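# Move desk yellow sponges into the tote by the door

## Task

Every yellow sponge sitting on any desk in this room must end up inside the tote near the door, fully within its rim and not overhanging it. The tote must hold or support nothing besides those sponges. Nothing new may be left on the floor. The cartons must stay upright on their desks. The robot must not tip over or finish leaning, or the task fails. Anything that stays in place only because the robot is holding it does not count.

## Robot and tools

Robot: a Hello Robot Stretch 3 with a single arm. It has a two-wheeled base (0.33 m long, 0.34 m wide), a lift that slides up a mast, and a telescoping arm that reaches out to the robot's RIGHT side, ending in a wrist and a two-finger gripper. The base can only drive straight or spin in place, never sideways, so to move the gripper forward or back you drive the base. A spin pivots about the point between the drive wheels, 0.05 m behind the front edge. With the arm retracted and the wrist folded, the spin sweeps a circle of radius 0.28 m. An unfolded, level gripper reaches beyond that circle.

Frames: the base frame sits on the floor between the drive wheels, with x forward, y to the left and z up. hand_pose is reported in this frame, at the point where the closed fingertips meet. With all wrist joints at zero, that hand frame has x pointing up, y pointing back along the arm toward the mast, and z toward the robot's rear. The odometry frame is the base frame where the scene began. Heading is positive to the left and runs -3.142 to 3.142. Odometry counts wheel turns, so slipping appears as travel.

execute_actions: the argument actions is a list holding either one action or nothing. An empty list just reports state and images. An action may contain base, joints, or both, plus an optional contact_limits. All its motions start together. base takes exactly one command, and it is a relative move measured from where the base last reported itself: translate_m is metres of straight travel, -1 to 1, positive forward; rotate_rad is radians of spin in place, -3.2 to 3.2, positive to the left (counter-clockwise seen from above). joints is a single object keyed by joint name, each value an absolute target, not an offset: lift_m 0 to 1.1 m (arm height on the mast); arm_m 0 to 0.52 m (extension); wrist_yaw_rad -1.345 to 4.42 (0 points along the arm, positive swings toward the front, 3.0 folds over the base); wrist_pitch_rad -1.57 to 0.451 (0 level, negative tips fingertips down); wrist_roll_rad -2.911 to 2.911 (0 means fingers side by side and level); gripper_m -0.089 to 0.179 (larger is wider; the real fingertip gap is about 0.007 m less when almost closed and 0.025 m less when fully open, and zero below 0.007); head_pan_rad -3.953 to 1.73 (0 forward, positive left, -1.57 looks along the arm); head_tilt_rad -1.53 to 0.419 (0 level, negative down). contact_limits takes only arm_m, a motor effort percentage from 1 to 100 at which the arm motion halts (contact_stop); lower is gentler, but too low halts it immediately. cameras is an optional list chosen from head_camera, nav_camera, wrist_camera or all; omitted or null gives all, an empty list gives none. A bad key or an out-of-range number rejects the whole call and nothing moves. Joints or base left out of an action may keep pushing toward their previous targets. No action runs longer than 15 s.

wait: seconds, 0 to 10. Commands nothing new and returns the same report.
zoom_image: camera (head_camera, nav_camera or wrist_camera) and region [x0, y0, x1, y1] in pixels of that camera's latest full image, origin top-left, at most 504 by 504. Image sizes: head_camera 896x504, nav_camera 672x504 (fisheye), wrist_camera 644x364.
finished_scene: scene, the current scene's number. It is final; the goal must already be met and remain met.

Result lines: base_status and joint_status tell how each motion ended: done, off_target (stopped away from target, may still push), contact_stop, time_out or torque_fault. After the last three a joint forgets its target; a joint stopped by contact goes slack until commanded again. on_its_own describes what the call did not command; its held at value is a target, not a position. joint_positions gives current joint values. motor_effort is percent of maximum, positive toward larger joint values, with the peak in brackets; readings carry fixed biases and noise. A positive wheel effort drives forward. lidar_m gives 12 distances in metres from the base origin, 30 degree sectors, first straight ahead then counter-clockwise (4th left, 7th behind, 10th right), '-' meaning nothing seen; it scans a plane 0.17 m above the floor, ignores clear objects, and the robot's own parts can block sectors 5, 6, 9 and 10. wrist_depth_mm and head_depth_mm are 7x7 grids of median depth in mm (head image is sideways). base_tilt is lean in degrees, forward and right positive. turned_by_wheels and turned_by_imu give turning since the last report. The pictures line names images in order.

Cautions: the base moves fast (0.30 m/s) only when the arm is stowed: lift below 0.30, arm below 0.03, wrist_yaw above 2.54; otherwise it crawls. Fold or unfold the wrist only with lift 0.32 to 0.95, pitch -0.4 and roll near 0; after folding, lift may drop to 0.25. With yaw under -0.4, keep pitch at -0.5 or lower. To grasp, command gripper_m below the object's width; to let go, open at least 0.02 beyond where contact happened. Gripper readings do not confirm a grasp, so check images. Pushing with the gripper higher than about 0.45 m, pushing again after a contact stop, driving while holding something fixed, or snagging furniture (worst in reverse) can tip the robot; if it leans, back off in small steps, free the gripper, and lower lift to about 0.2. Avoid prolonged hard pushes on the wrist (servo faults), dropping or slamming objects, knocking cartons over, and leaving items on the floor. Loose items may occasionally get nudged by outside forces.

Each tool is called after "Emit:" as a command line: name --argument value for each argument, lists and objects as JSON in quotes; but a table of rows of numbers goes row by row, as --pt "numbers of a row", without its own name.

## Session

Emit:
execute_actions --actions '[]'

Scene clock: 0.00 s.
base_odometry: x=+0.000 y=+0.000 heading=+0.000 (m, m, rad; odometry frame)
turned_by_wheels: +0.000 (rad since the last result)
turned_by_imu: +0.000 (rad since the last result)
base_tilt: forward=+2.7 right=-0.4 (deg)
lidar_m: 1.55 2.02 2.13 2.09 1.97 1.61 1.87 2.03 1.92 2.48 1.50 1.86
head_depth_mm: 1795 1784 1771 1781 1765 1717 1098 / 1863 1886 1873 1857 1866 1236 1147 / 1953 2006 1970 1984 1960 1934 1221 / 1955 2130 2113 2118 2111 2102 1342 / 1967 2291 2242 2219 2232 2225 2197 / 1958 2404 2430 2399 2392 2369 2338 / 1976 2591 2601 2584 2573 2568 2483
base_status: not commanded
joint_positions: lift_m=+0.592 arm_m=+0.001 wrist_yaw_rad=+2.827 wrist_pitch_rad=-0.472 wrist_roll_rad=+0.019 gripper_m=+0.037 head_pan_rad=+0.003 head_tilt_rad=-0.023
joint_status: not commanded
motor_effort: left_wheel=-1 right_wheel=+0 lift_m=+29 arm_m=-1 wrist_yaw_rad=+1 wrist_pitch_rad=+5 wrist_roll_rad=+1 gripper_m=+0 head_pan_rad=+0 head_tilt_rad=+3 (%)
hand_pose: x=+0.0461 y=+0.0606 z=+0.5924 quat_wxyz=(+0.272, +0.711, +0.053, +0.647) (m; base frame)
wrist_depth_mm: - - - - - - - / - - - - - - - / - - - - - - - / - - - - - - - / 935 - 939 923 947 911 906 / 817 - 830 811 - 793 789 / 714 712 722 706 701 698 702
pictures: head_camera (sideways: a quarter turn clockwise sets it upright), nav_camera (sideways: a quarter turn counterclockwise sets it upright), wrist_camera
Images, in order (width x height): head_camera 896x504, nav_camera 672x504, wrist_camera 644x364.

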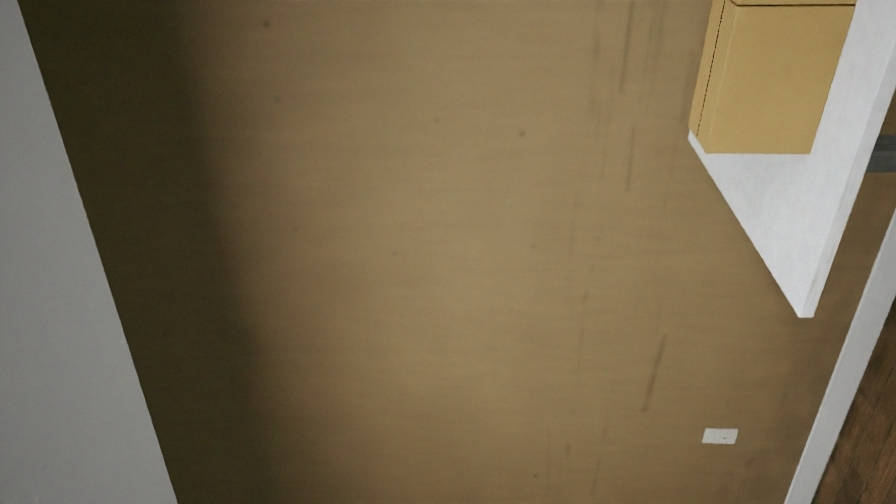

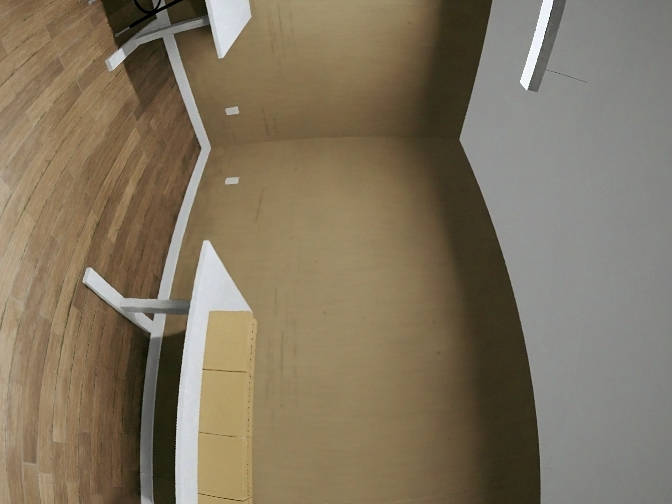

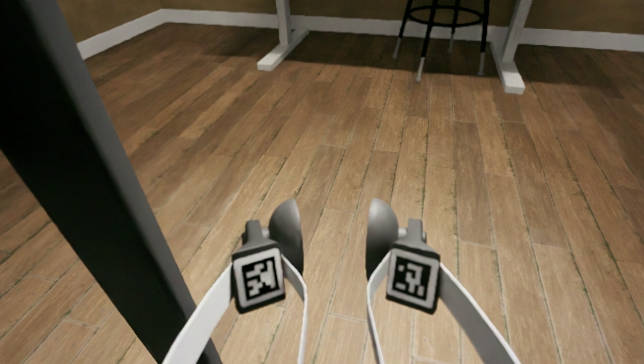

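Emit:
execute_actions --actions '[{"joints":{"head_pan_rad":-0.8,"head_tilt_rad":-0.5}}]' --cameras '["head_camera","nav_camera"]'

Emit:
execute_actions --actions '[{"joints":{"head_pan_rad":-2.0,"head_tilt_rad":-0.5}}]' --cameras '["head_camera","nav_camera"]'

Emit:
execute_actions --actions '[{"joints":{"head_pan_rad":-3.2,"head_tilt_rad":-0.5}}]' --cameras '["head_camera","nav_camera"]'

Scene clock: 2.20 s.
base_odometry: x=+0.000 y=+0.000 heading=+0.000 (m, m, rad; odometry frame)
turned_by_wheels: +0.000 (rad since the last result)
turned_by_imu: +0.000 (rad since the last result)
base_tilt: forward=+2.6 right=-0.5 (deg)
lidar_m: 1.55 2.01 2.13 2.10 1.97 1.61 1.87 2.04 1.91 2.48 1.50 1.86
head_depth_mm: 1706 1846 2004 2086 2149 1693 1397 / 1674 1807 1937 1413 2134 1706 1406 / 1637 1777 1862 1265 1931 1684 1392 / 1612 1730 1817 1240 2123 1694 1388 / 1578 1696 1789 1208 2082 1677 1389 / 1545 1659 1749 1185 2034 1683 1392 / 1522 1627 1715 1177 2002 1682 1385
base_status: not commanded
joint_positions: lift_m=+0.592 arm_m=+0.001 wrist_yaw_rad=+2.827 wrist_pitch_rad=-0.472 wrist_roll_rad=+0.019 gripper_m=+0.037 head_pan_rad=-0.793 head_tilt_rad=-0.494
joint_status: all done
motor_effort: left_wheel=-1(1) right_wheel=+1(0) lift_m=+29(29) arm_m=-1(1) wrist_yaw_rad=-1(0) wrist_pitch_rad=+5(4) wrist_roll_rad=+0(0) gripper_m=+0(0) head_pan_rad=-2(26) head_tilt_rad=-4(34) (%)
hand_pose: x=+0.0461 y=+0.0606 z=+0.5924 quat_wxyz=(+0.272, +0.711, +0.053, +0.647) (m; base frame)
wrist_depth_mm: - - - - - - - / - - - - - - - / - - - - - - - / - - - - - - - / 933 - 950 919 932 920 901 / 813 - 841 794 - 797 779 / 724 708 709 706 704 706 697
pictures: head_camera (sideways: a quarter turn clockwise sets it upright), nav_camera (sideways: a quarter turn counterclockwise sets it upright)
Images, in order (width x height): head_camera 896x504, nav_camera 672x504.

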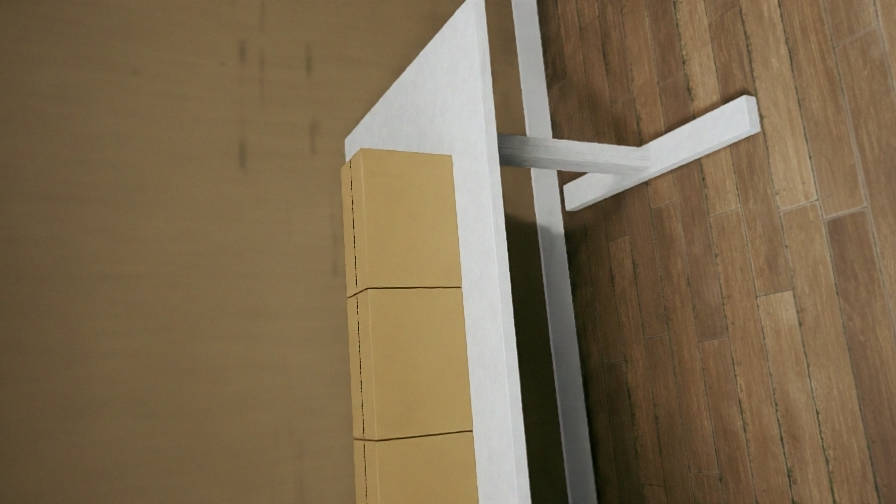

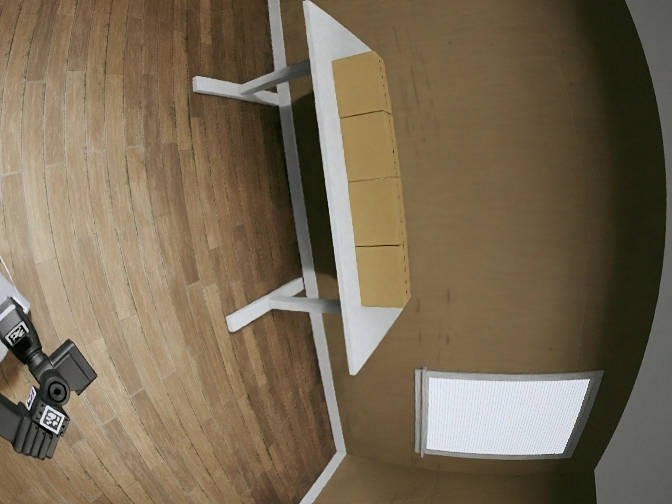

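Scene clock: 3.33 s.
base_odometry: x=+0.000 y=+0.000 heading=+0.000 (m, m, rad; odometry frame)
turned_by_wheels: +0.000 (rad since the last result)
turned_by_imu: +0.000 (rad since the last result)
base_tilt: forward=+2.7 right=-0.5 (deg)
lidar_m: 1.55 2.02 2.13 2.09 1.97 1.61 1.86 2.04 1.92 2.48 1.50 1.86
head_depth_mm: 1937 1604 2232 2407 2159 1707 1402 / 1967 1584 2255 2450 2138 1700 1402 / 1993 1580 2301 2479 2128 1681 1403 / 2030 2119 2332 2521 2150 1689 1398 / 2038 2177 2353 2488 2132 1688 1397 / 2073 2209 2399 2592 2111 1685 1388 / 2086 2256 2427 2620 2137 1682 1388
base_status: not commanded
joint_positions: lift_m=+0.592 arm_m=+0.001 wrist_yaw_rad=+2.827 wrist_pitch_rad=-0.472 wrist_roll_rad=+0.019 gripper_m=+0.037 head_pan_rad=-1.993 head_tilt_rad=-0.494
joint_status: all done
motor_effort: left_wheel=-1(1) right_wheel=+1(0) lift_m=+29(29) arm_m=-1(1) wrist_yaw_rad=-1(0) wrist_pitch_rad=+5(5) wrist_roll_rad=+0(0) gripper_m=-1(1) head_pan_rad=-1(30) head_tilt_rad=-3(1) (%)
hand_pose: x=+0.0461 y=+0.0606 z=+0.5924 quat_wxyz=(+0.272, +0.711, +0.053, +0.647) (m; base frame)
wrist_depth_mm: - - - - - - - / - - - - - - - / - - - - - - - / - - - - - - - / 949 - 931 902 953 934 888 / 808 - 828 794 - 785 771 / 712 707 713 706 706 700 698
pictures: head_camera (sideways: a quarter turn clockwise sets it upright), nav_camera (sideways: a quarter turn counterclockwise sets it upright)
Images, in order (width x height): head_camera 896x504, nav_camera 672x504.

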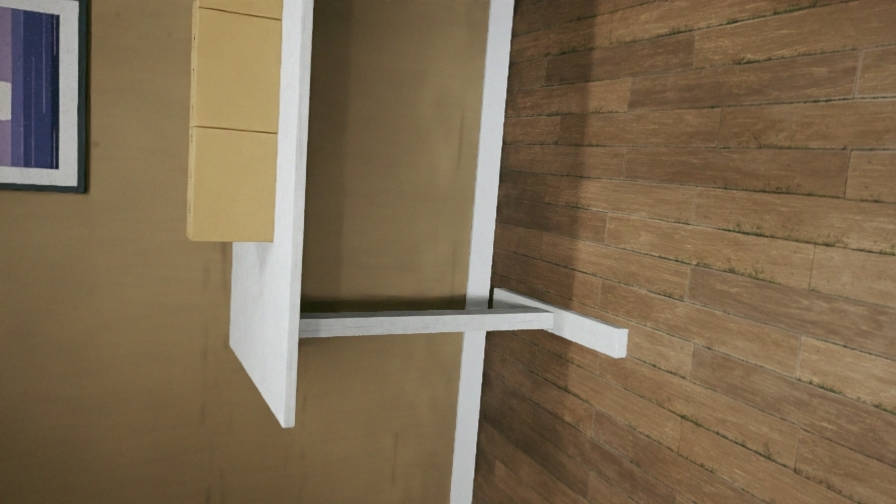

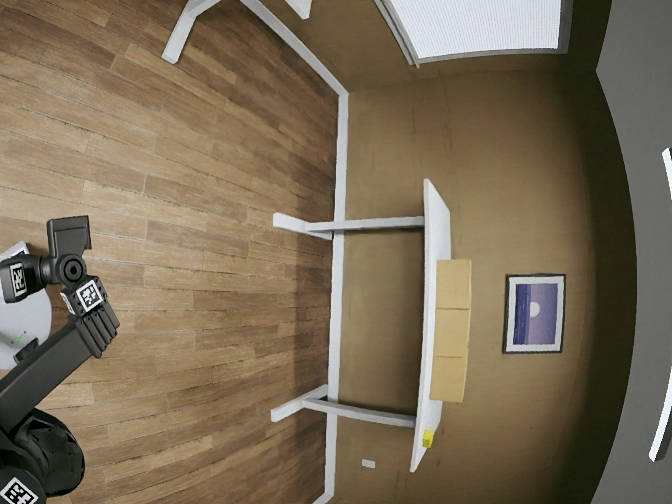

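Scene clock: 4.47 s.
base_odometry: x=+0.000 y=+0.000 heading=+0.000 (m, m, rad; odometry frame)
turned_by_wheels: +0.000 (rad since the last result)
turned_by_imu: +0.000 (rad since the last result)
base_tilt: forward=+2.6 right=-0.4 (deg)
lidar_m: 1.55 2.02 2.13 2.10 1.96 1.60 1.87 2.03 1.91 2.49 1.50 1.86
head_depth_mm: 1592 1664 1756 1930 1981 1694 1410 / 1665 1743 1839 2016 1994 1694 1398 / 1745 1827 1972 2139 2037 1681 1397 / 1683 1799 1950 2154 2077 1692 1396 / 1970 2122 2271 2507 2144 1685 1392 / 2083 2245 2431 2638 2127 1680 1396 / 2194 2380 2609 2751 2137 1670 1391
base_status: not commanded
joint_positions: lift_m=+0.592 arm_m=+0.001 wrist_yaw_rad=+2.827 wrist_pitch_rad=-0.472 wrist_roll_rad=+0.019 gripper_m=+0.037 head_pan_rad=-3.193 head_tilt_rad=-0.494
joint_status: all done
motor_effort: left_wheel=-1(1) right_wheel=+0(1) lift_m=+29(29) arm_m=-1(1) wrist_yaw_rad=+0(0) wrist_pitch_rad=+5(4) wrist_roll_rad=+0(1) gripper_m=+0(0) head_pan_rad=-2(30) head_tilt_rad=-4(2) (%)
hand_pose: x=+0.0461 y=+0.0606 z=+0.5924 quat_wxyz=(+0.272, +0.711, +0.053, +0.647) (m; base frame)
wrist_depth_mm: - - - - - - - / - - - - - - - / - - - - - - - / - - - - - - - / 921 - 947 919 949 895 914 / 810 - 819 810 - 781 785 / 716 705 717 704 704 706 699
pictures: head_camera (sideways: a quarter turn clockwise sets it upright), nav_camera (sideways: a quarter turn counterclockwise sets it upright)
Images, in order (width x height): head_camera 896x504, nav_camera 672x504.

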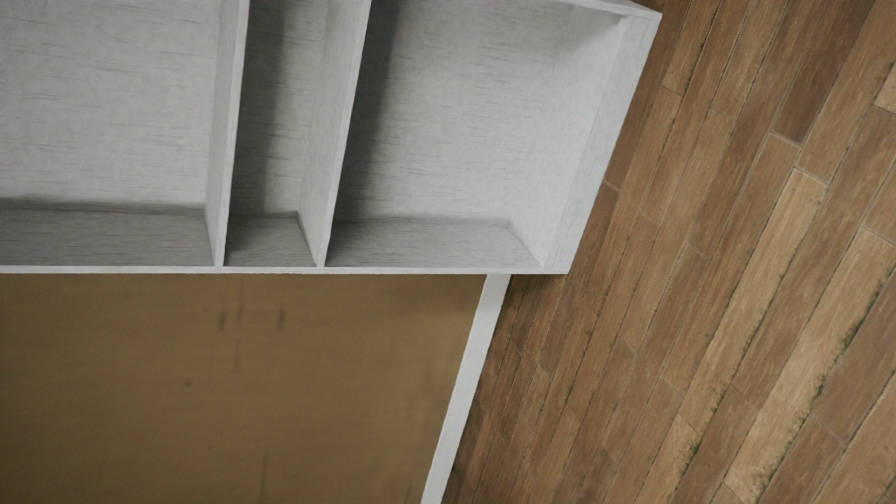

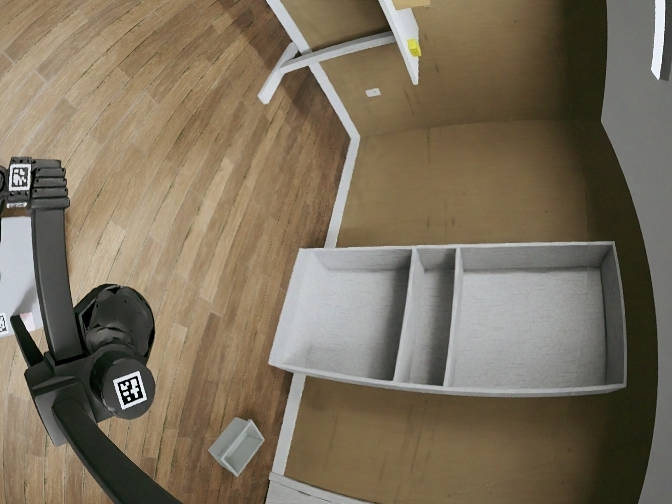

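Emit:
execute_actions --actions '[{"joints":{"head_pan_rad":-3.9,"head_tilt_rad":-0.5}}]' --cameras '["head_camera","nav_camera"]'

Emit:
execute_actions --actions '[{"joints":{"head_pan_rad":1.2,"head_tilt_rad":-0.4}}]' --cameras '["head_camera","nav_camera"]'

Scene clock: 6.20 s.
base_odometry: x=+0.000 y=+0.000 heading=+0.000 (m, m, rad; odometry frame)
turned_by_wheels: +0.000 (rad since the last result)
turned_by_imu: +0.000 (rad since the last result)
base_tilt: forward=+2.6 right=-0.4 (deg)
lidar_m: 1.55 2.01 2.13 2.10 1.96 1.61 1.87 2.03 1.92 2.48 1.50 1.86
head_depth_mm: - - - - - - - / 1699 1816 - - - - - / 1677 1795 1942 2105 2145 1645 1397 / 1662 1773 1905 2078 2156 1675 1398 / 1631 1743 1886 2067 2134 1683 1387 / 1594 1716 1851 2012 2112 1681 1388 / 1557 1646 1736 1871 1891 1674 1392
base_status: not commanded
joint_positions: lift_m=+0.592 arm_m=+0.001 wrist_yaw_rad=+2.827 wrist_pitch_rad=-0.472 wrist_roll_rad=+0.019 gripper_m=+0.037 head_pan_rad=-3.893 head_tilt_rad=-0.494
joint_status: all done
motor_effort: left_wheel=-1(1) right_wheel=+0(0) lift_m=+29(29) arm_m=-1(1) wrist_yaw_rad=-1(1) wrist_pitch_rad=+5(5) wrist_roll_rad=+0(1) gripper_m=-1(0) head_pan_rad=-3(25) head_tilt_rad=-3(4) (%)
hand_pose: x=+0.0461 y=+0.0606 z=+0.5924 quat_wxyz=(+0.272, +0.711, +0.053, +0.647) (m; base frame)
wrist_depth_mm: - - - - - - - / - - - - - - - / - - - - - - - / - - - - - - - / 937 - 941 927 942 917 894 / 820 - 816 800 - 787 785 / 718 701 712 716 708 697 685
pictures: head_camera (sideways: a quarter turn clockwise sets it upright), nav_camera (sideways: a quarter turn counterclockwise sets it upright)
Images, in order (width x height): head_camera 896x504, nav_camera 672x504.

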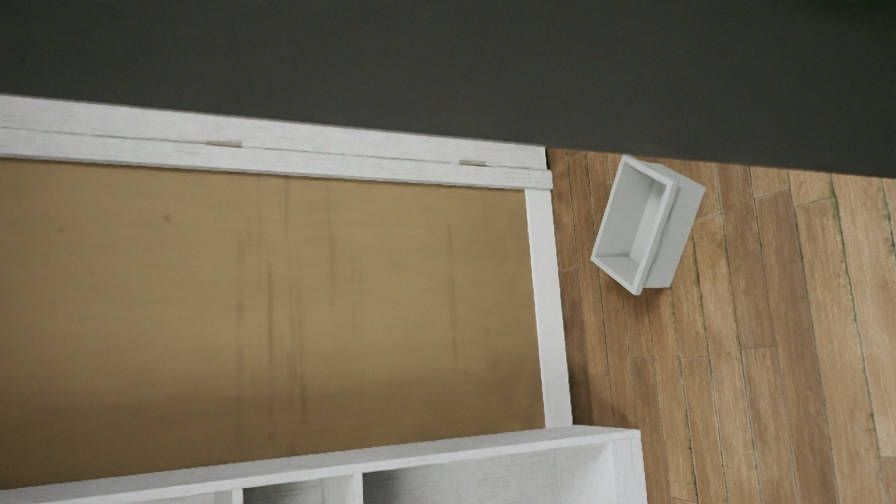

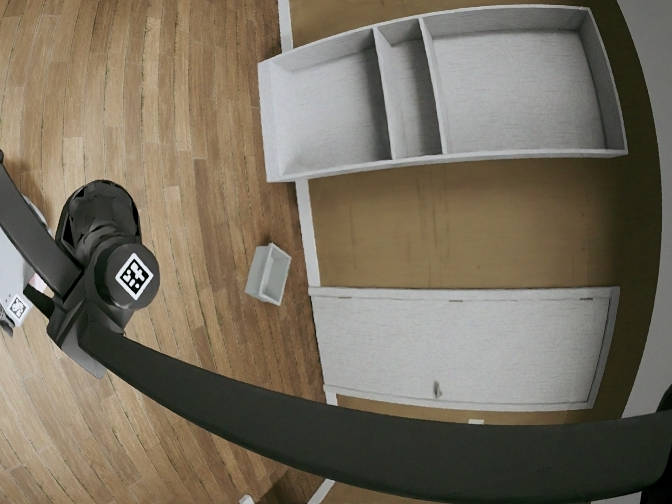

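Scene clock: 8.83 s.
base_odometry: x=+0.000 y=+0.000 heading=+0.000 (m, m, rad; odometry frame)
turned_by_wheels: +0.000 (rad since the last result)
turned_by_imu: +0.000 (rad since the last result)
base_tilt: forward=+2.7 right=-0.5 (deg)
lidar_m: 1.55 2.01 2.13 2.10 1.96 1.61 1.87 2.03 1.91 2.49 1.50 1.86
head_depth_mm: 1994 2101 2193 1747 2455 1853 1503 / 2035 2147 2264 1744 2278 1856 1501 / 2070 2185 2278 1764 2417 1836 1501 / 2094 2239 2329 1817 2428 1850 1491 / 2138 2251 2377 2574 2421 1840 1493 / 2174 2320 2440 2159 2265 1841 1485 / 2199 2346 2509 2702 2405 1844 1488
base_status: not commanded
joint_positions: lift_m=+0.592 arm_m=+0.001 wrist_yaw_rad=+2.827 wrist_pitch_rad=-0.472 wrist_roll_rad=+0.019 gripper_m=+0.037 head_pan_rad=+1.193 head_tilt_rad=-0.409
joint_status: all done
motor_effort: left_wheel=-1(0) right_wheel=+1(0) lift_m=+30(29) arm_m=-1(1) wrist_yaw_rad=+1(0) wrist_pitch_rad=+4(5) wrist_roll_rad=+0(0) gripper_m=+0(0) head_pan_rad=+2(29) head_tilt_rad=+5(18) (%)
hand_pose: x=+0.0461 y=+0.0606 z=+0.5924 quat_wxyz=(+0.272, +0.711, +0.053, +0.647) (m; base frame)
wrist_depth_mm: - - - - - - - / - - - - - - - / - - - - - - - / - - - - - - - / 937 - 939 924 922 894 918 / 805 - 800 790 - 785 773 / 716 700 715 719 705 693 695
pictures: head_camera (sideways: a quarter turn clockwise sets it upright), nav_camera (sideways: a quarter turn counterclockwise sets it upright)
Images, in order (width x height): head_camera 896x504, nav_camera 672x504.

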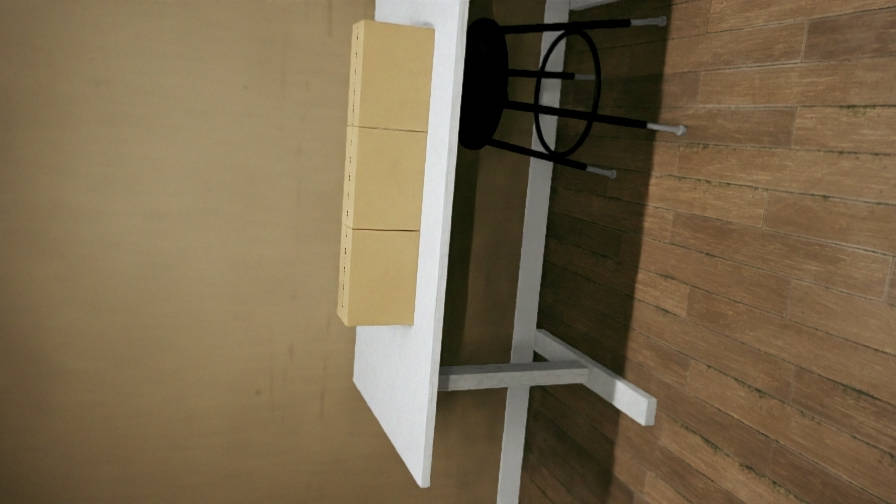

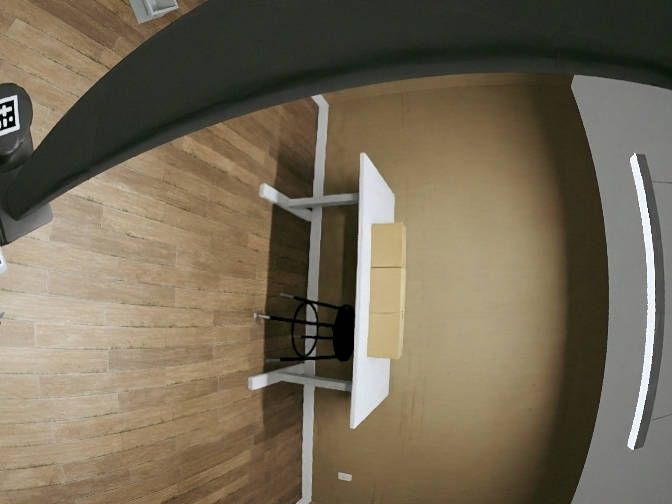

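Emit:
execute_actions --actions '[{"base":{"rotate_rad":0.40},"joints":{"lift_m":0.28,"wrist_yaw_rad":3.0,"wrist_pitch_rad":-0.4,"head_pan_rad":-2.95,"head_tilt_rad":-0.3}}]' --cameras '["head_camera","nav_camera"]'

Scene clock: 21.43 s.
base_odometry: x=+0.000 y=+0.000 heading=+0.400 (m, m, rad; odometry frame)
turned_by_wheels: +0.400 (rad since the last result)
turned_by_imu: +0.394 (rad since the last result)
base_tilt: forward=+2.7 right=-0.5 (deg)
lidar_m: 2.47 1.71 2.10 2.01 1.61 1.87 2.04 2.35 1.91 1.50 1.86 1.55
head_depth_mm: 2482 2609 2709 2760 2739 2134 1659 / 2412 2539 2655 2844 2882 2121 1651 / 2323 2440 2556 2691 2781 2116 1654 / 2240 2330 2435 2077 2634 2103 1644 / 2152 2231 2298 2440 2540 2102 1640 / 2065 2164 2185 2322 2453 2095 1645 / 1990 2077 2125 2246 2356 2109 1646
base_status: done
joint_positions: lift_m=+0.280 arm_m=+0.001 wrist_yaw_rad=+2.997 wrist_pitch_rad=-0.424 wrist_roll_rad=+0.019 gripper_m=+0.037 head_pan_rad=-2.943 head_tilt_rad=-0.310
joint_status: all done
motor_effort: left_wheel=-4(9) right_wheel=+4(8) lift_m=+25(25) arm_m=-1(1) wrist_yaw_rad=+1(2) wrist_pitch_rad=+7(6) wrist_roll_rad=+0(0) gripper_m=-1(1) head_pan_rad=-2(30) head_tilt_rad=+6(17) (%)
hand_pose: x=+0.0109 y=+0.0754 z=+0.2916 quat_wxyz=(+0.199, +0.706, +0.097, +0.672) (m; base frame)
wrist_depth_mm: - - - - - - - / - - - - - - - / 854 - 850 846 823 797 814 / 681 689 669 673 656 656 657 / 569 561 - 561 566 551 551 / 486 495 - - - 476 475 / 439 - - - 420 418 412
pictures: head_camera (sideways: a quarter turn clockwise sets it upright), nav_camera (sideways: a quarter turn counterclockwise sets it upright)
Images, in order (width x height): head_camera 896x504, nav_camera 672x504.

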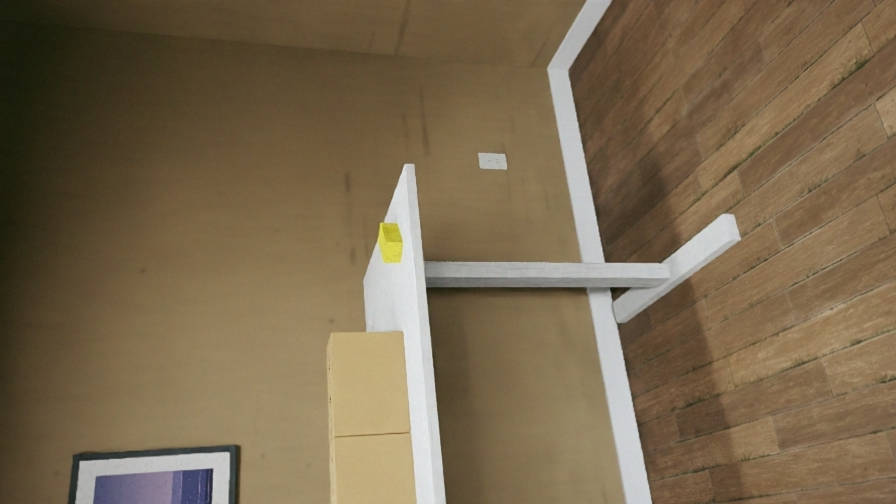

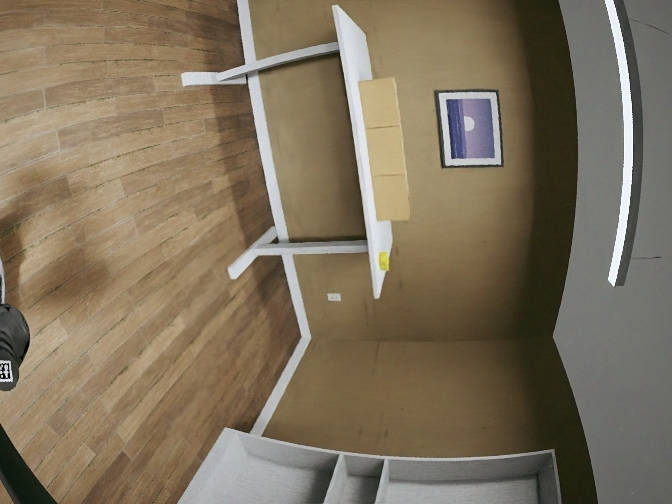

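Emit:
execute_actions --actions '[{"base":{"translate_m":-1.0}}]' --cameras '[]'

Emit:
execute_actions --actions '[{"base":{"translate_m":-0.26}}]' --cameras '[]'

Emit:
execute_actions --actions '[{"base":{"rotate_rad":-0.99},"joints":{"lift_m":0.9,"head_pan_rad":-1.57,"head_tilt_rad":-0.6}}]' --cameras '["head_camera","nav_camera"]'

Scene clock: 28.10 s.
base_odometry: x=-0.921 y=-0.389 heading=+0.400 (m, m, rad; odometry frame)
turned_by_wheels: +0.000 (rad since the last result)
turned_by_imu: -0.002 (rad since the last result)
base_tilt: forward=+2.7 right=-0.5 (deg)
lidar_m: 2.98 2.80 2.06 1.22 1.06 1.39 1.62 1.08 1.56 1.44 1.95 2.46
head_depth_mm: 1646 1730 1819 1900 1988 2007 1654 / 1568 1652 1735 1819 1925 1993 1654 / 1510 1580 1663 1734 1824 1926 1658 / 1446 1512 1584 1667 1723 1842 1653 / 1399 1454 1517 1570 866 1750 1652 / 1345 1389 1457 1345 823 1613 1254 / 1298 1346 1413 1335 812 1602 1617
base_status: done
joint_positions: lift_m=+0.280 arm_m=+0.001 wrist_yaw_rad=+2.998 wrist_pitch_rad=-0.423 wrist_roll_rad=+0.019 gripper_m=+0.037 head_pan_rad=-2.943 head_tilt_rad=-0.309
joint_status: not commanded
motor_effort: left_wheel=-4(16) right_wheel=+4(6) lift_m=+25(26) arm_m=-1(2) wrist_yaw_rad=+1(2) wrist_pitch_rad=+8(8) wrist_roll_rad=+0(0) gripper_m=+0(0) head_pan_rad=-2(3) head_tilt_rad=+6(6) (%)
hand_pose: x=+0.0107 y=+0.0755 z=+0.2917 quat_wxyz=(+0.199, +0.706, +0.097, +0.673) (m; base frame)
wrist_depth_mm: 964 - - - - - - / 871 - - - - - - / 814 - 841 841 807 825 805 / 679 682 672 669 657 661 658 / 565 570 - 560 569 551 548 / 490 501 - - - 471 474 / 434 - - - 417 411 415
pictures: none
No camera images: the call's "cameras" was empty. Leave "cameras" out to get every camera's image.

Scene clock: 30.73 s.
base_odometry: x=-1.161 y=-0.490 heading=+0.400 (m, m, rad; odometry frame)
turned_by_wheels: +0.000 (rad since the last result)
turned_by_imu: -0.001 (rad since the last result)
base_tilt: forward=+2.6 right=-0.5 (deg)
lidar_m: 3.08 3.01 1.86 1.24 1.21 1.24 1.39 0.85 1.34 1.41 2.56 2.13
head_depth_mm: 1411 1482 1569 1650 1718 1806 1667 / 1352 1410 1492 1562 1670 1767 1658 / 1293 1352 1421 1496 1575 1670 1656 / 1238 1298 1360 1428 1490 1578 1613 / 1192 1248 1305 1364 1416 610 1551 / 1148 1199 1242 1299 814 583 1497 / 1109 1157 1196 1237 813 582 927
base_status: done
joint_positions: lift_m=+0.280 arm_m=+0.001 wrist_yaw_rad=+2.998 wrist_pitch_rad=-0.423 wrist_roll_rad=+0.019 gripper_m=+0.037 head_pan_rad=-2.943 head_tilt_rad=-0.309
joint_status: not commanded
motor_effort: left_wheel=-4(17) right_wheel=+3(8) lift_m=+26(25) arm_m=-1(1) wrist_yaw_rad=+2(2) wrist_pitch_rad=+7(7) wrist_roll_rad=+0(1) gripper_m=+0(1) head_pan_rad=-3(2) head_tilt_rad=+5(5) (%)
hand_pose: x=+0.0107 y=+0.0755 z=+0.2917 quat_wxyz=(+0.199, +0.706, +0.097, +0.673) (m; base frame)
wrist_depth_mm: 856 - - - - - - / 913 - - - - - - / 846 - 841 835 818 802 816 / 685 683 682 671 664 662 656 / 573 565 - 556 572 553 551 / 487 493 - - - 472 469 / 441 - - - 420 417 412
pictures: none
No camera images: the call's "cameras" was empty. Leave "cameras" out to get every camera's image.

Scene clock: 37.20 s.
base_odometry: x=-1.161 y=-0.490 heading=-0.590 (m, m, rad; odometry frame)
turned_by_wheels: -0.990 (rad since the last result)
turned_by_imu: -0.973 (rad since the last result)
base_tilt: forward=+2.6 right=-0.5 (deg)
lidar_m: 2.13 2.66 3.08 3.47 1.74 1.22 0.91 1.25 1.37 0.85 1.36 1.41
head_depth_mm: 1110 1213 1327 1413 1659 1593 - / 1107 1208 1285 664 1649 1585 - / 1103 1202 939 643 1640 1547 1384 / 1102 1199 932 632 1082 1427 1326 / 1105 1200 929 656 1634 1542 - / 1096 1195 927 655 1630 1538 1327 / 1096 1158 663 652 1617 1533 1295
base_status: done
joint_positions: lift_m=+0.900 arm_m=+0.001 wrist_yaw_rad=+2.998 wrist_pitch_rad=-0.423 wrist_roll_rad=+0.019 gripper_m=+0.037 head_pan_rad=-1.577 head_tilt_rad=-0.593
joint_status: all done
motor_effort: left_wheel=+3(12) right_wheel=-3(8) lift_m=+33(35) arm_m=-1(1) wrist_yaw_rad=+1(0) wrist_pitch_rad=+7(7) wrist_roll_rad=+0(0) gripper_m=+0(0) head_pan_rad=+3(28) head_tilt_rad=-3(25) (%)
hand_pose: x=+0.0107 y=+0.0756 z=+0.9115 quat_wxyz=(+0.199, +0.706, +0.097, +0.673) (m; base frame)
wrist_depth_mm: - - - - - - - / - - - - - - - / - - - - - - - / - - - - - - - / - - - - - - - / - - - - - - - / - - - - - - -
pictures: head_camera (sideways: a quarter turn clockwise sets it upright), nav_camera (sideways: a quarter turn counterclockwise sets it upright)
Images, in order (width x height): head_camera 896x504, nav_camera 672x504.

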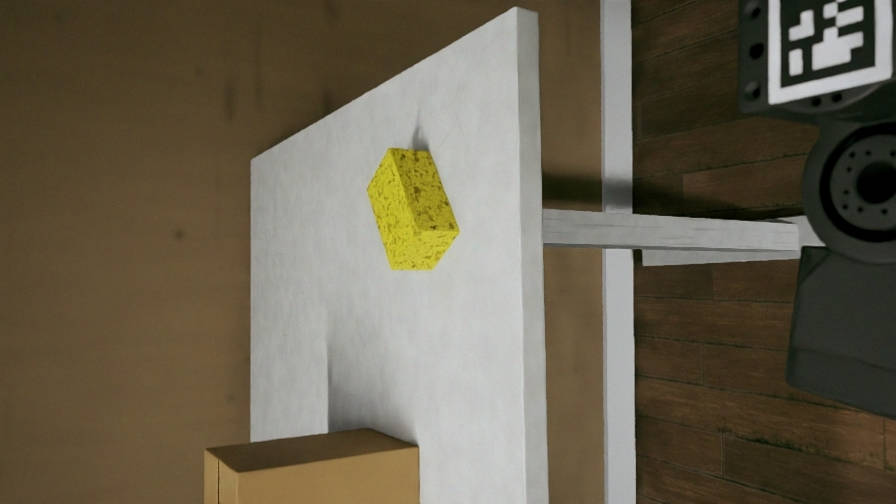

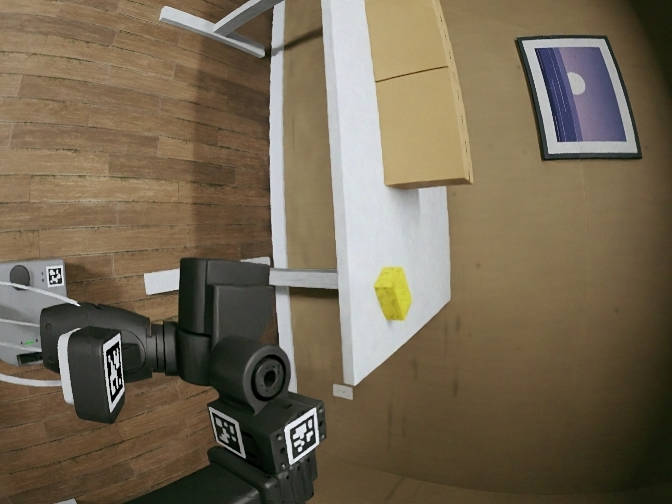

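Emit:
execute_actions --actions '[{"joints":{"lift_m":0.95,"wrist_yaw_rad":1.2}}]' --cameras '[]'

Emit:
execute_actions --actions '[{"joints":{"lift_m":1.1,"wrist_yaw_rad":0.9,"wrist_pitch_rad":-0.3,"gripper_m":0.16}}]' --cameras '["wrist_camera","nav_camera"]'

Scene clock: 43.33 s.
base_odometry: x=-1.161 y=-0.490 heading=-0.590 (m, m, rad; odometry frame)
turned_by_wheels: +0.000 (rad since the last result)
turned_by_imu: +0.001 (rad since the last result)
base_tilt: forward=+2.6 right=-0.5 (deg)
lidar_m: 2.14 2.66 3.10 3.48 1.74 1.21 0.91 1.26 1.36 0.84 1.35 1.42
head_depth_mm: 1113 1217 1328 1408 1639 - - / 1106 1209 1294 661 1652 - - / 1109 1202 942 643 1640 1675 - / 1105 1203 937 633 1082 1502 1336 / 1101 1200 932 657 1636 1536 1358 / 1098 1190 923 655 1625 1571 - / 1097 1163 663 653 1613 1622 -
base_status: not commanded
joint_positions: lift_m=+0.950 arm_m=+0.001 wrist_yaw_rad=+1.203 wrist_pitch_rad=-0.422 wrist_roll_rad=+0.019 gripper_m=+0.037 head_pan_rad=-1.577 head_tilt_rad=-0.593
joint_status: all done
motor_effort: left_wheel=+3(3) right_wheel=-3(3) lift_m=+33(34) arm_m=-1(1) wrist_yaw_rad=-2(2) wrist_pitch_rad=+7(7) wrist_roll_rad=+0(0) gripper_m=+0(1) head_pan_rad=+3(3) head_tilt_rad=-3(3) (%)
hand_pose: x=+0.1875 y=-0.2266 z=+0.9616 quat_wxyz=(+0.650, +0.516, -0.492, +0.264) (m; base frame)
wrist_depth_mm: - - - - 553 476 410 / - - - - - 379 352 / - - - - - - 292 / - - - - - - - / - - - - - - - / - - - - - - - / - - - - - - -
pictures: none
No camera images: the call's "cameras" was empty. Leave "cameras" out to get every camera's image.

Scene clock: 45.53 s.
base_odometry: x=-1.161 y=-0.490 heading=-0.590 (m, m, rad; odometry frame)
turned_by_wheels: +0.000 (rad since the last result)
turned_by_imu: +0.000 (rad since the last result)
base_tilt: forward=+2.7 right=-0.5 (deg)
lidar_m: 2.13 2.66 3.08 3.47 1.74 1.21 0.91 1.25 1.37 0.85 1.36 1.42
head_depth_mm: - - - - - - 1314 / - - - - - 1466 1307 / - - - - - 1469 1302 / 1103 1203 991 - - 1267 1276 / 1101 1198 928 - - - 1301 / 1101 1179 - - - 1460 1303 / 1092 - - - - 1530 1301
base_status: not commanded
joint_positions: lift_m=+1.100 arm_m=+0.001 wrist_yaw_rad=+0.903 wrist_pitch_rad=-0.324 wrist_roll_rad=+0.019 gripper_m=+0.160 head_pan_rad=-1.577 head_tilt_rad=-0.593
joint_status: all done
motor_effort: left_wheel=+3(3) right_wheel=-3(3) lift_m=+33(36) arm_m=-1(1) wrist_yaw_rad=-2(1) wrist_pitch_rad=+7(9) wrist_roll_rad=+0(0) gripper_m=+0(87) head_pan_rad=+2(2) head_tilt_rad=-3(2) (%)
hand_pose: x=+0.1632 y=-0.2918 z=+1.1342 quat_wxyz=(+0.673, +0.409, -0.584, +0.198) (m; base frame)
wrist_depth_mm: - - - - - 946 816 / - - - 689 524 455 784 / - - 784 677 562 447 623 / - - - 575 537 470 512 / - - - - 453 439 436 / - - - - - 369 374 / - - - - - - 309
pictures: nav_camera (sideways: a quarter turn counterclockwise sets it upright), wrist_camera
Images, in order (width x height): nav_camera 672x504, wrist_camera 644x364.

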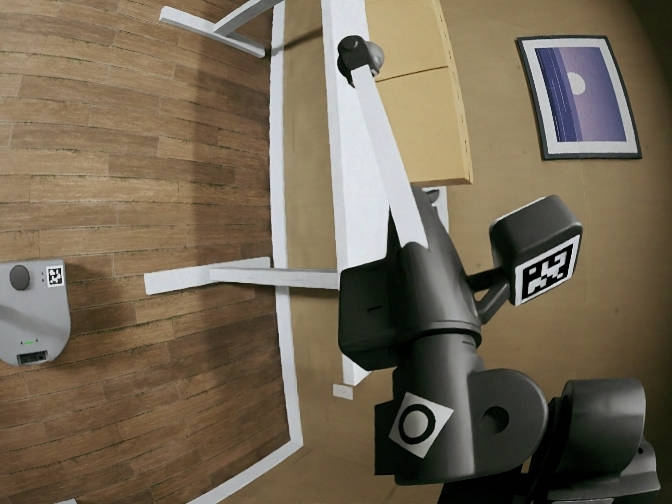

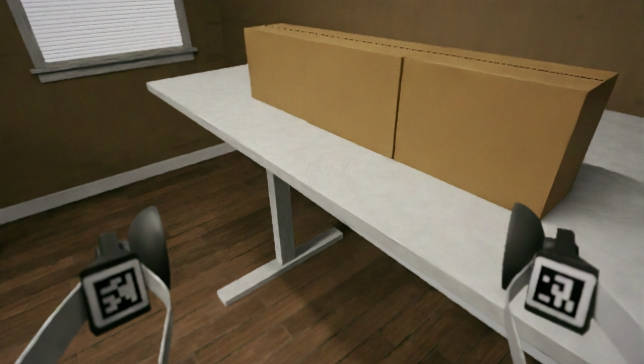

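Emit:
execute_actions --actions '[{"joints":{"arm_m":0.5,"wrist_yaw_rad":0.95,"wrist_pitch_rad":-0.08}}]' --cameras '["wrist_camera","nav_camera","head_camera"]'

Scene clock: 54.07 s.
base_odometry: x=-1.161 y=-0.490 heading=-0.590 (m, m, rad; odometry frame)
turned_by_wheels: +0.000 (rad since the last result)
turned_by_imu: +0.001 (rad since the last result)
base_tilt: forward=+2.7 right=-0.4 (deg)
lidar_m: 2.13 2.65 3.08 3.48 1.74 1.21 0.91 1.25 1.36 0.85 1.35 1.41
head_depth_mm: 1146 1209 1323 1419 1658 1550 1308 / 1118 1207 1288 662 1642 1544 1307 / - 1202 935 641 1655 1554 1312 / 1089 1231 932 632 1079 1430 1273 / 1081 1228 927 658 1629 1537 1297 / 1097 1203 921 654 1630 1527 1301 / 1090 1150 662 651 1619 1533 1297
base_status: not commanded
joint_positions: lift_m=+1.100 arm_m=+0.500 wrist_yaw_rad=+0.948 wrist_pitch_rad=-0.106 wrist_roll_rad=+0.019 gripper_m=+0.160 head_pan_rad=-1.577 head_tilt_rad=-0.593
joint_status: all done
motor_effort: left_wheel=+3(3) right_wheel=-3(3) lift_m=+33(33) arm_m=+3(2) wrist_yaw_rad=+1(3) wrist_pitch_rad=+8(9) wrist_roll_rad=+0(0) gripper_m=+0(0) head_pan_rad=+2(2) head_tilt_rad=-2(4) (%)
hand_pose: x=+0.1835 y=-0.7917 z=+1.1876 quat_wxyz=(+0.640, +0.358, -0.617, +0.286) (m; base frame)
wrist_depth_mm: - - - 882 678 546 454 / - - - 954 716 568 470 / - - - - 733 579 484 / 526 428 961 935 759 601 493 / 309 311 655 650 651 635 494 / 246 - 219 507 506 490 494 / 190 178 178 397 410 406 390
pictures: head_camera (sideways: a quarter turn clockwise sets it upright), nav_camera (sideways: a quarter turn counterclockwise sets it upright), wrist_camera
Images, in order (width x height): head_camera 896x504, nav_camera 672x504, wrist_camera 644x364.

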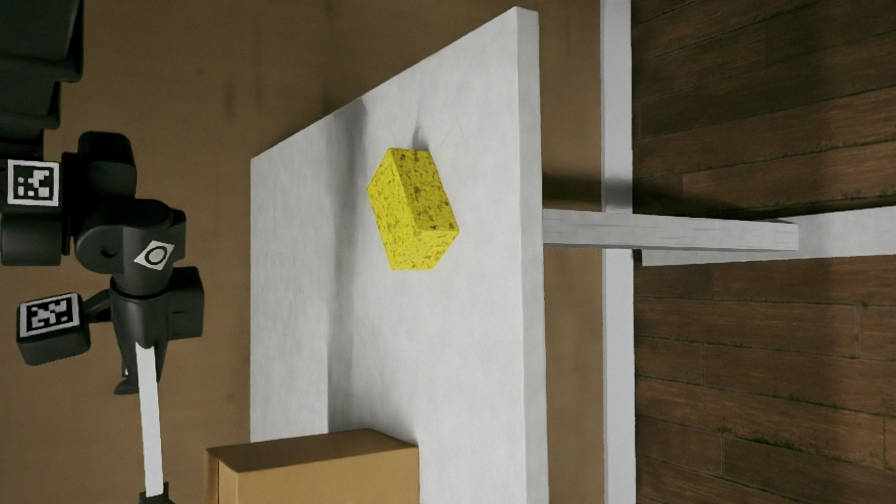

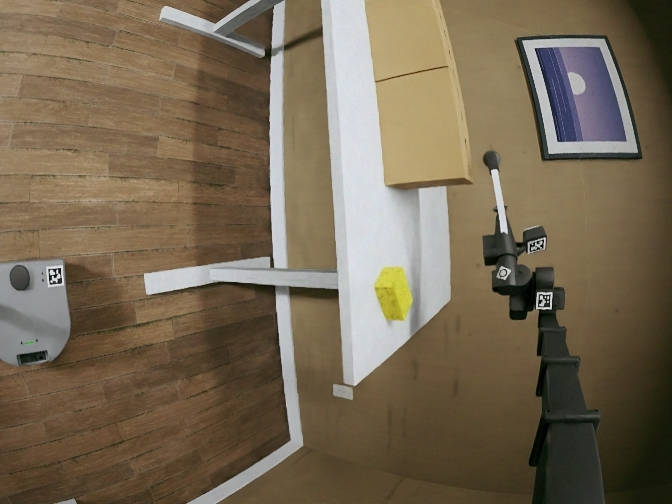

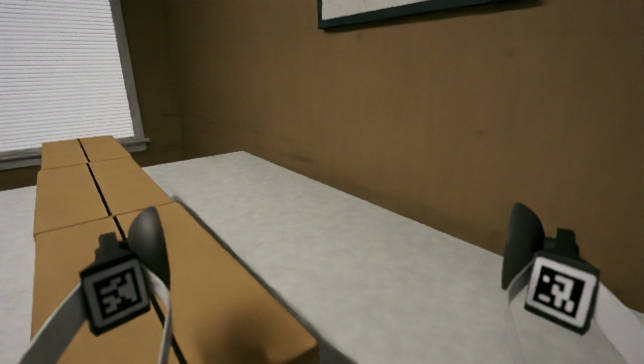

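Emit:
execute_actions --actions '[{"joints":{"arm_m":0.52,"wrist_yaw_rad":0.78,"wrist_pitch_rad":-0.2}}]' --cameras '["wrist_camera"]'

Scene clock: 56.17 s.
base_odometry: x=-1.161 y=-0.490 heading=-0.590 (m, m, rad; odometry frame)
turned_by_wheels: +0.000 (rad since the last result)
turned_by_imu: +0.000 (rad since the last result)
base_tilt: forward=+2.7 right=-0.4 (deg)
lidar_m: 2.13 2.65 3.07 3.12 1.74 1.21 0.91 1.26 1.36 0.85 1.36 1.41
head_depth_mm: 1142 1213 1332 1408 1649 1554 1312 / 1121 1205 1283 663 1656 1554 1312 / - 1201 936 640 1645 1541 1308 / 1086 1229 929 631 1079 1423 1277 / 1078 1218 928 655 1628 1539 1308 / 1097 1202 925 654 1636 1540 1303 / 1095 1145 660 650 1621 1539 1298
base_status: not commanded
joint_positions: lift_m=+1.100 arm_m=+0.520 wrist_yaw_rad=+0.783 wrist_pitch_rad=-0.215 wrist_roll_rad=+0.019 gripper_m=+0.160 head_pan_rad=-1.577 head_tilt_rad=-0.593
joint_status: all done
motor_effort: left_wheel=+3(3) right_wheel=-3(3) lift_m=+33(33) arm_m=+3(4) wrist_yaw_rad=-1(1) wrist_pitch_rad=+5(8) wrist_roll_rad=+0(1) gripper_m=+0(0) head_pan_rad=+2(2) head_tilt_rad=-3(3) (%)
hand_pose: x=+0.1514 y=-0.8385 z=+1.1603 quat_wxyz=(+0.673, +0.340, -0.627, +0.195) (m; base frame)
wrist_depth_mm: - - 921 696 578 480 414 / - - - 749 597 496 429 / - - - 794 626 524 444 / 317 699 702 695 645 540 461 / 222 533 534 526 530 522 478 / 184 - 429 427 423 412 429 / - 147 347 359 360 351 339
pictures: wrist_camera
Images, in order (width x height): wrist_camera 644x364.

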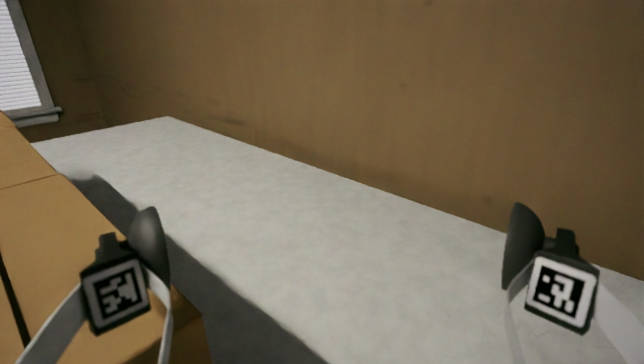

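Emit:
execute_actions --actions '[{"base":{"translate_m":-0.123},"joints":{"arm_m":0.382,"wrist_yaw_rad":0.61}}]' --cameras '[]'

Emit:
execute_actions --actions '[{"joints":{"wrist_pitch_rad":-0.79}}]' --cameras '["wrist_camera","head_camera"]'

Scene clock: 62.07 s.
base_odometry: x=-1.263 y=-0.422 heading=-0.590 (m, m, rad; odometry frame)
turned_by_wheels: +0.000 (rad since the last result)
turned_by_imu: +0.001 (rad since the last result)
base_tilt: forward=+2.6 right=-0.4 (deg)
lidar_m: 2.25 2.77 3.13 3.00 1.16 1.08 0.79 1.13 1.36 0.85 1.36 1.52
head_depth_mm: 1137 1214 1331 1474 1664 1561 1306 / - 1225 1320 1468 1654 1550 1309 / - 1234 1304 720 1646 1548 1304 / - - 934 660 1641 1539 1307 / 1079 1213 929 634 1056 1456 1278 / 1096 1208 926 629 1627 1541 1303 / 1096 1179 921 653 1623 1532 1302
base_status: done
joint_positions: lift_m=+1.100 arm_m=+0.382 wrist_yaw_rad=+0.612 wrist_pitch_rad=-0.216 wrist_roll_rad=+0.019 gripper_m=+0.160 head_pan_rad=-1.577 head_tilt_rad=-0.593
joint_status: all done
motor_effort: left_wheel=+3(3) right_wheel=-2(9) lift_m=+33(33) arm_m=-5(7) wrist_yaw_rad=-1(5) wrist_pitch_rad=+5(5) wrist_roll_rad=+1(0) gripper_m=-1(0) head_pan_rad=+2(1) head_tilt_rad=-3(1) (%)
hand_pose: x=+0.1193 y=-0.7281 z=+1.1601 quat_wxyz=(+0.688, +0.286, -0.653, +0.136) (m; base frame)
wrist_depth_mm: - - 903 740 641 565 496 / - - 958 782 673 591 522 / 498 - - 842 710 610 548 / 296 291 697 700 681 637 567 / 242 270 513 529 524 519 548 / 284 - 411 424 426 415 578 / 340 300 361 358 354 350 338
pictures: none
No camera images: the call's "cameras" was empty. Leave "cameras" out to get every camera's image.

Scene clock: 63.23 s.
base_odometry: x=-1.263 y=-0.422 heading=-0.590 (m, m, rad; odometry frame)
turned_by_wheels: +0.000 (rad since the last result)
turned_by_imu: +0.000 (rad since the last result)
base_tilt: forward=+2.7 right=-0.5 (deg)
lidar_m: 2.26 2.78 3.15 3.02 1.16 1.09 0.79 1.13 1.36 0.85 1.35 1.52
head_depth_mm: 1137 1213 1329 1482 1656 1549 1310 / - 1222 1325 1469 1654 1546 1311 / - 1233 1314 720 1640 1545 1305 / 1091 - 880 658 1635 1541 1307 / 1103 1215 876 635 1056 1462 1271 / 1099 1197 981 629 1628 1537 1302 / 1097 1187 923 654 1621 1543 1304
base_status: not commanded
joint_positions: lift_m=+1.100 arm_m=+0.382 wrist_yaw_rad=+0.612 wrist_pitch_rad=-0.797 wrist_roll_rad=+0.019 gripper_m=+0.160 head_pan_rad=-1.577 head_tilt_rad=-0.593
joint_status: all done
motor_effort: left_wheel=+3(3) right_wheel=-2(2) lift_m=+33(32) arm_m=-5(5) wrist_yaw_rad=-2(1) wrist_pitch_rad=+3(4) wrist_roll_rad=+0(0) gripper_m=+0(1) head_pan_rad=+2(2) head_tilt_rad=-3(3) (%)
hand_pose: x=+0.0713 y=-0.6599 z=+1.0383 quat_wxyz=(+0.699, +0.457, -0.545, -0.070) (m; base frame)
wrist_depth_mm: 225 270 390 388 384 377 375 / 270 291 345 343 339 335 338 / 313 306 309 307 309 305 303 / 282 282 281 279 279 275 278 / 259 262 257 257 255 254 260 / 241 - 231 192 228 233 918 / 221 220 185 178 183 216 216
pictures: head_camera (sideways: a quarter turn clockwise sets it upright), wrist_camera
Images, in order (width x height): head_camera 896x504, wrist_camera 644x364.

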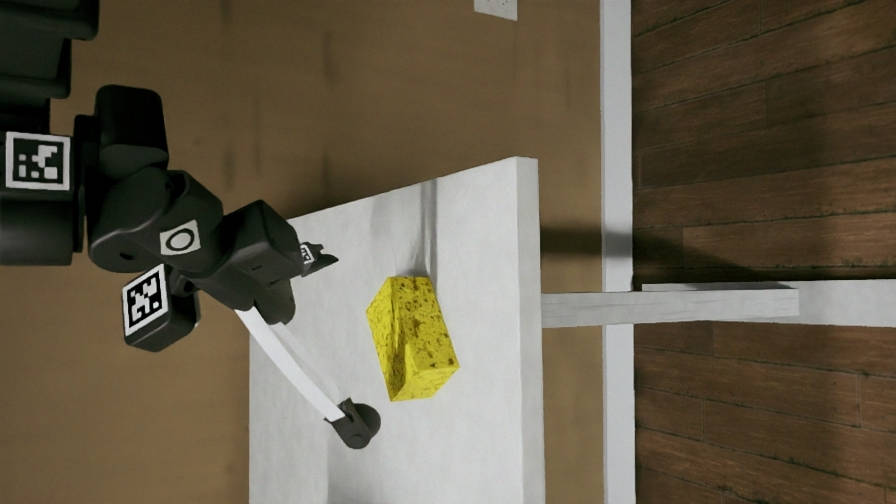

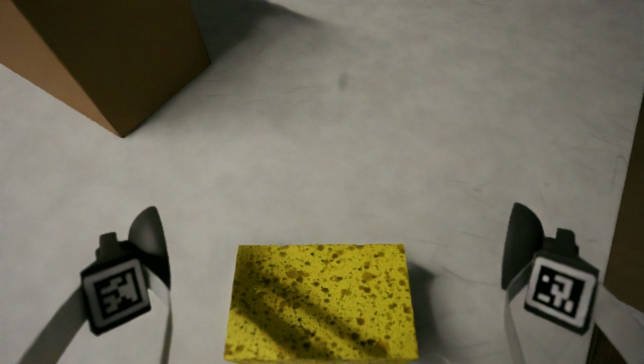

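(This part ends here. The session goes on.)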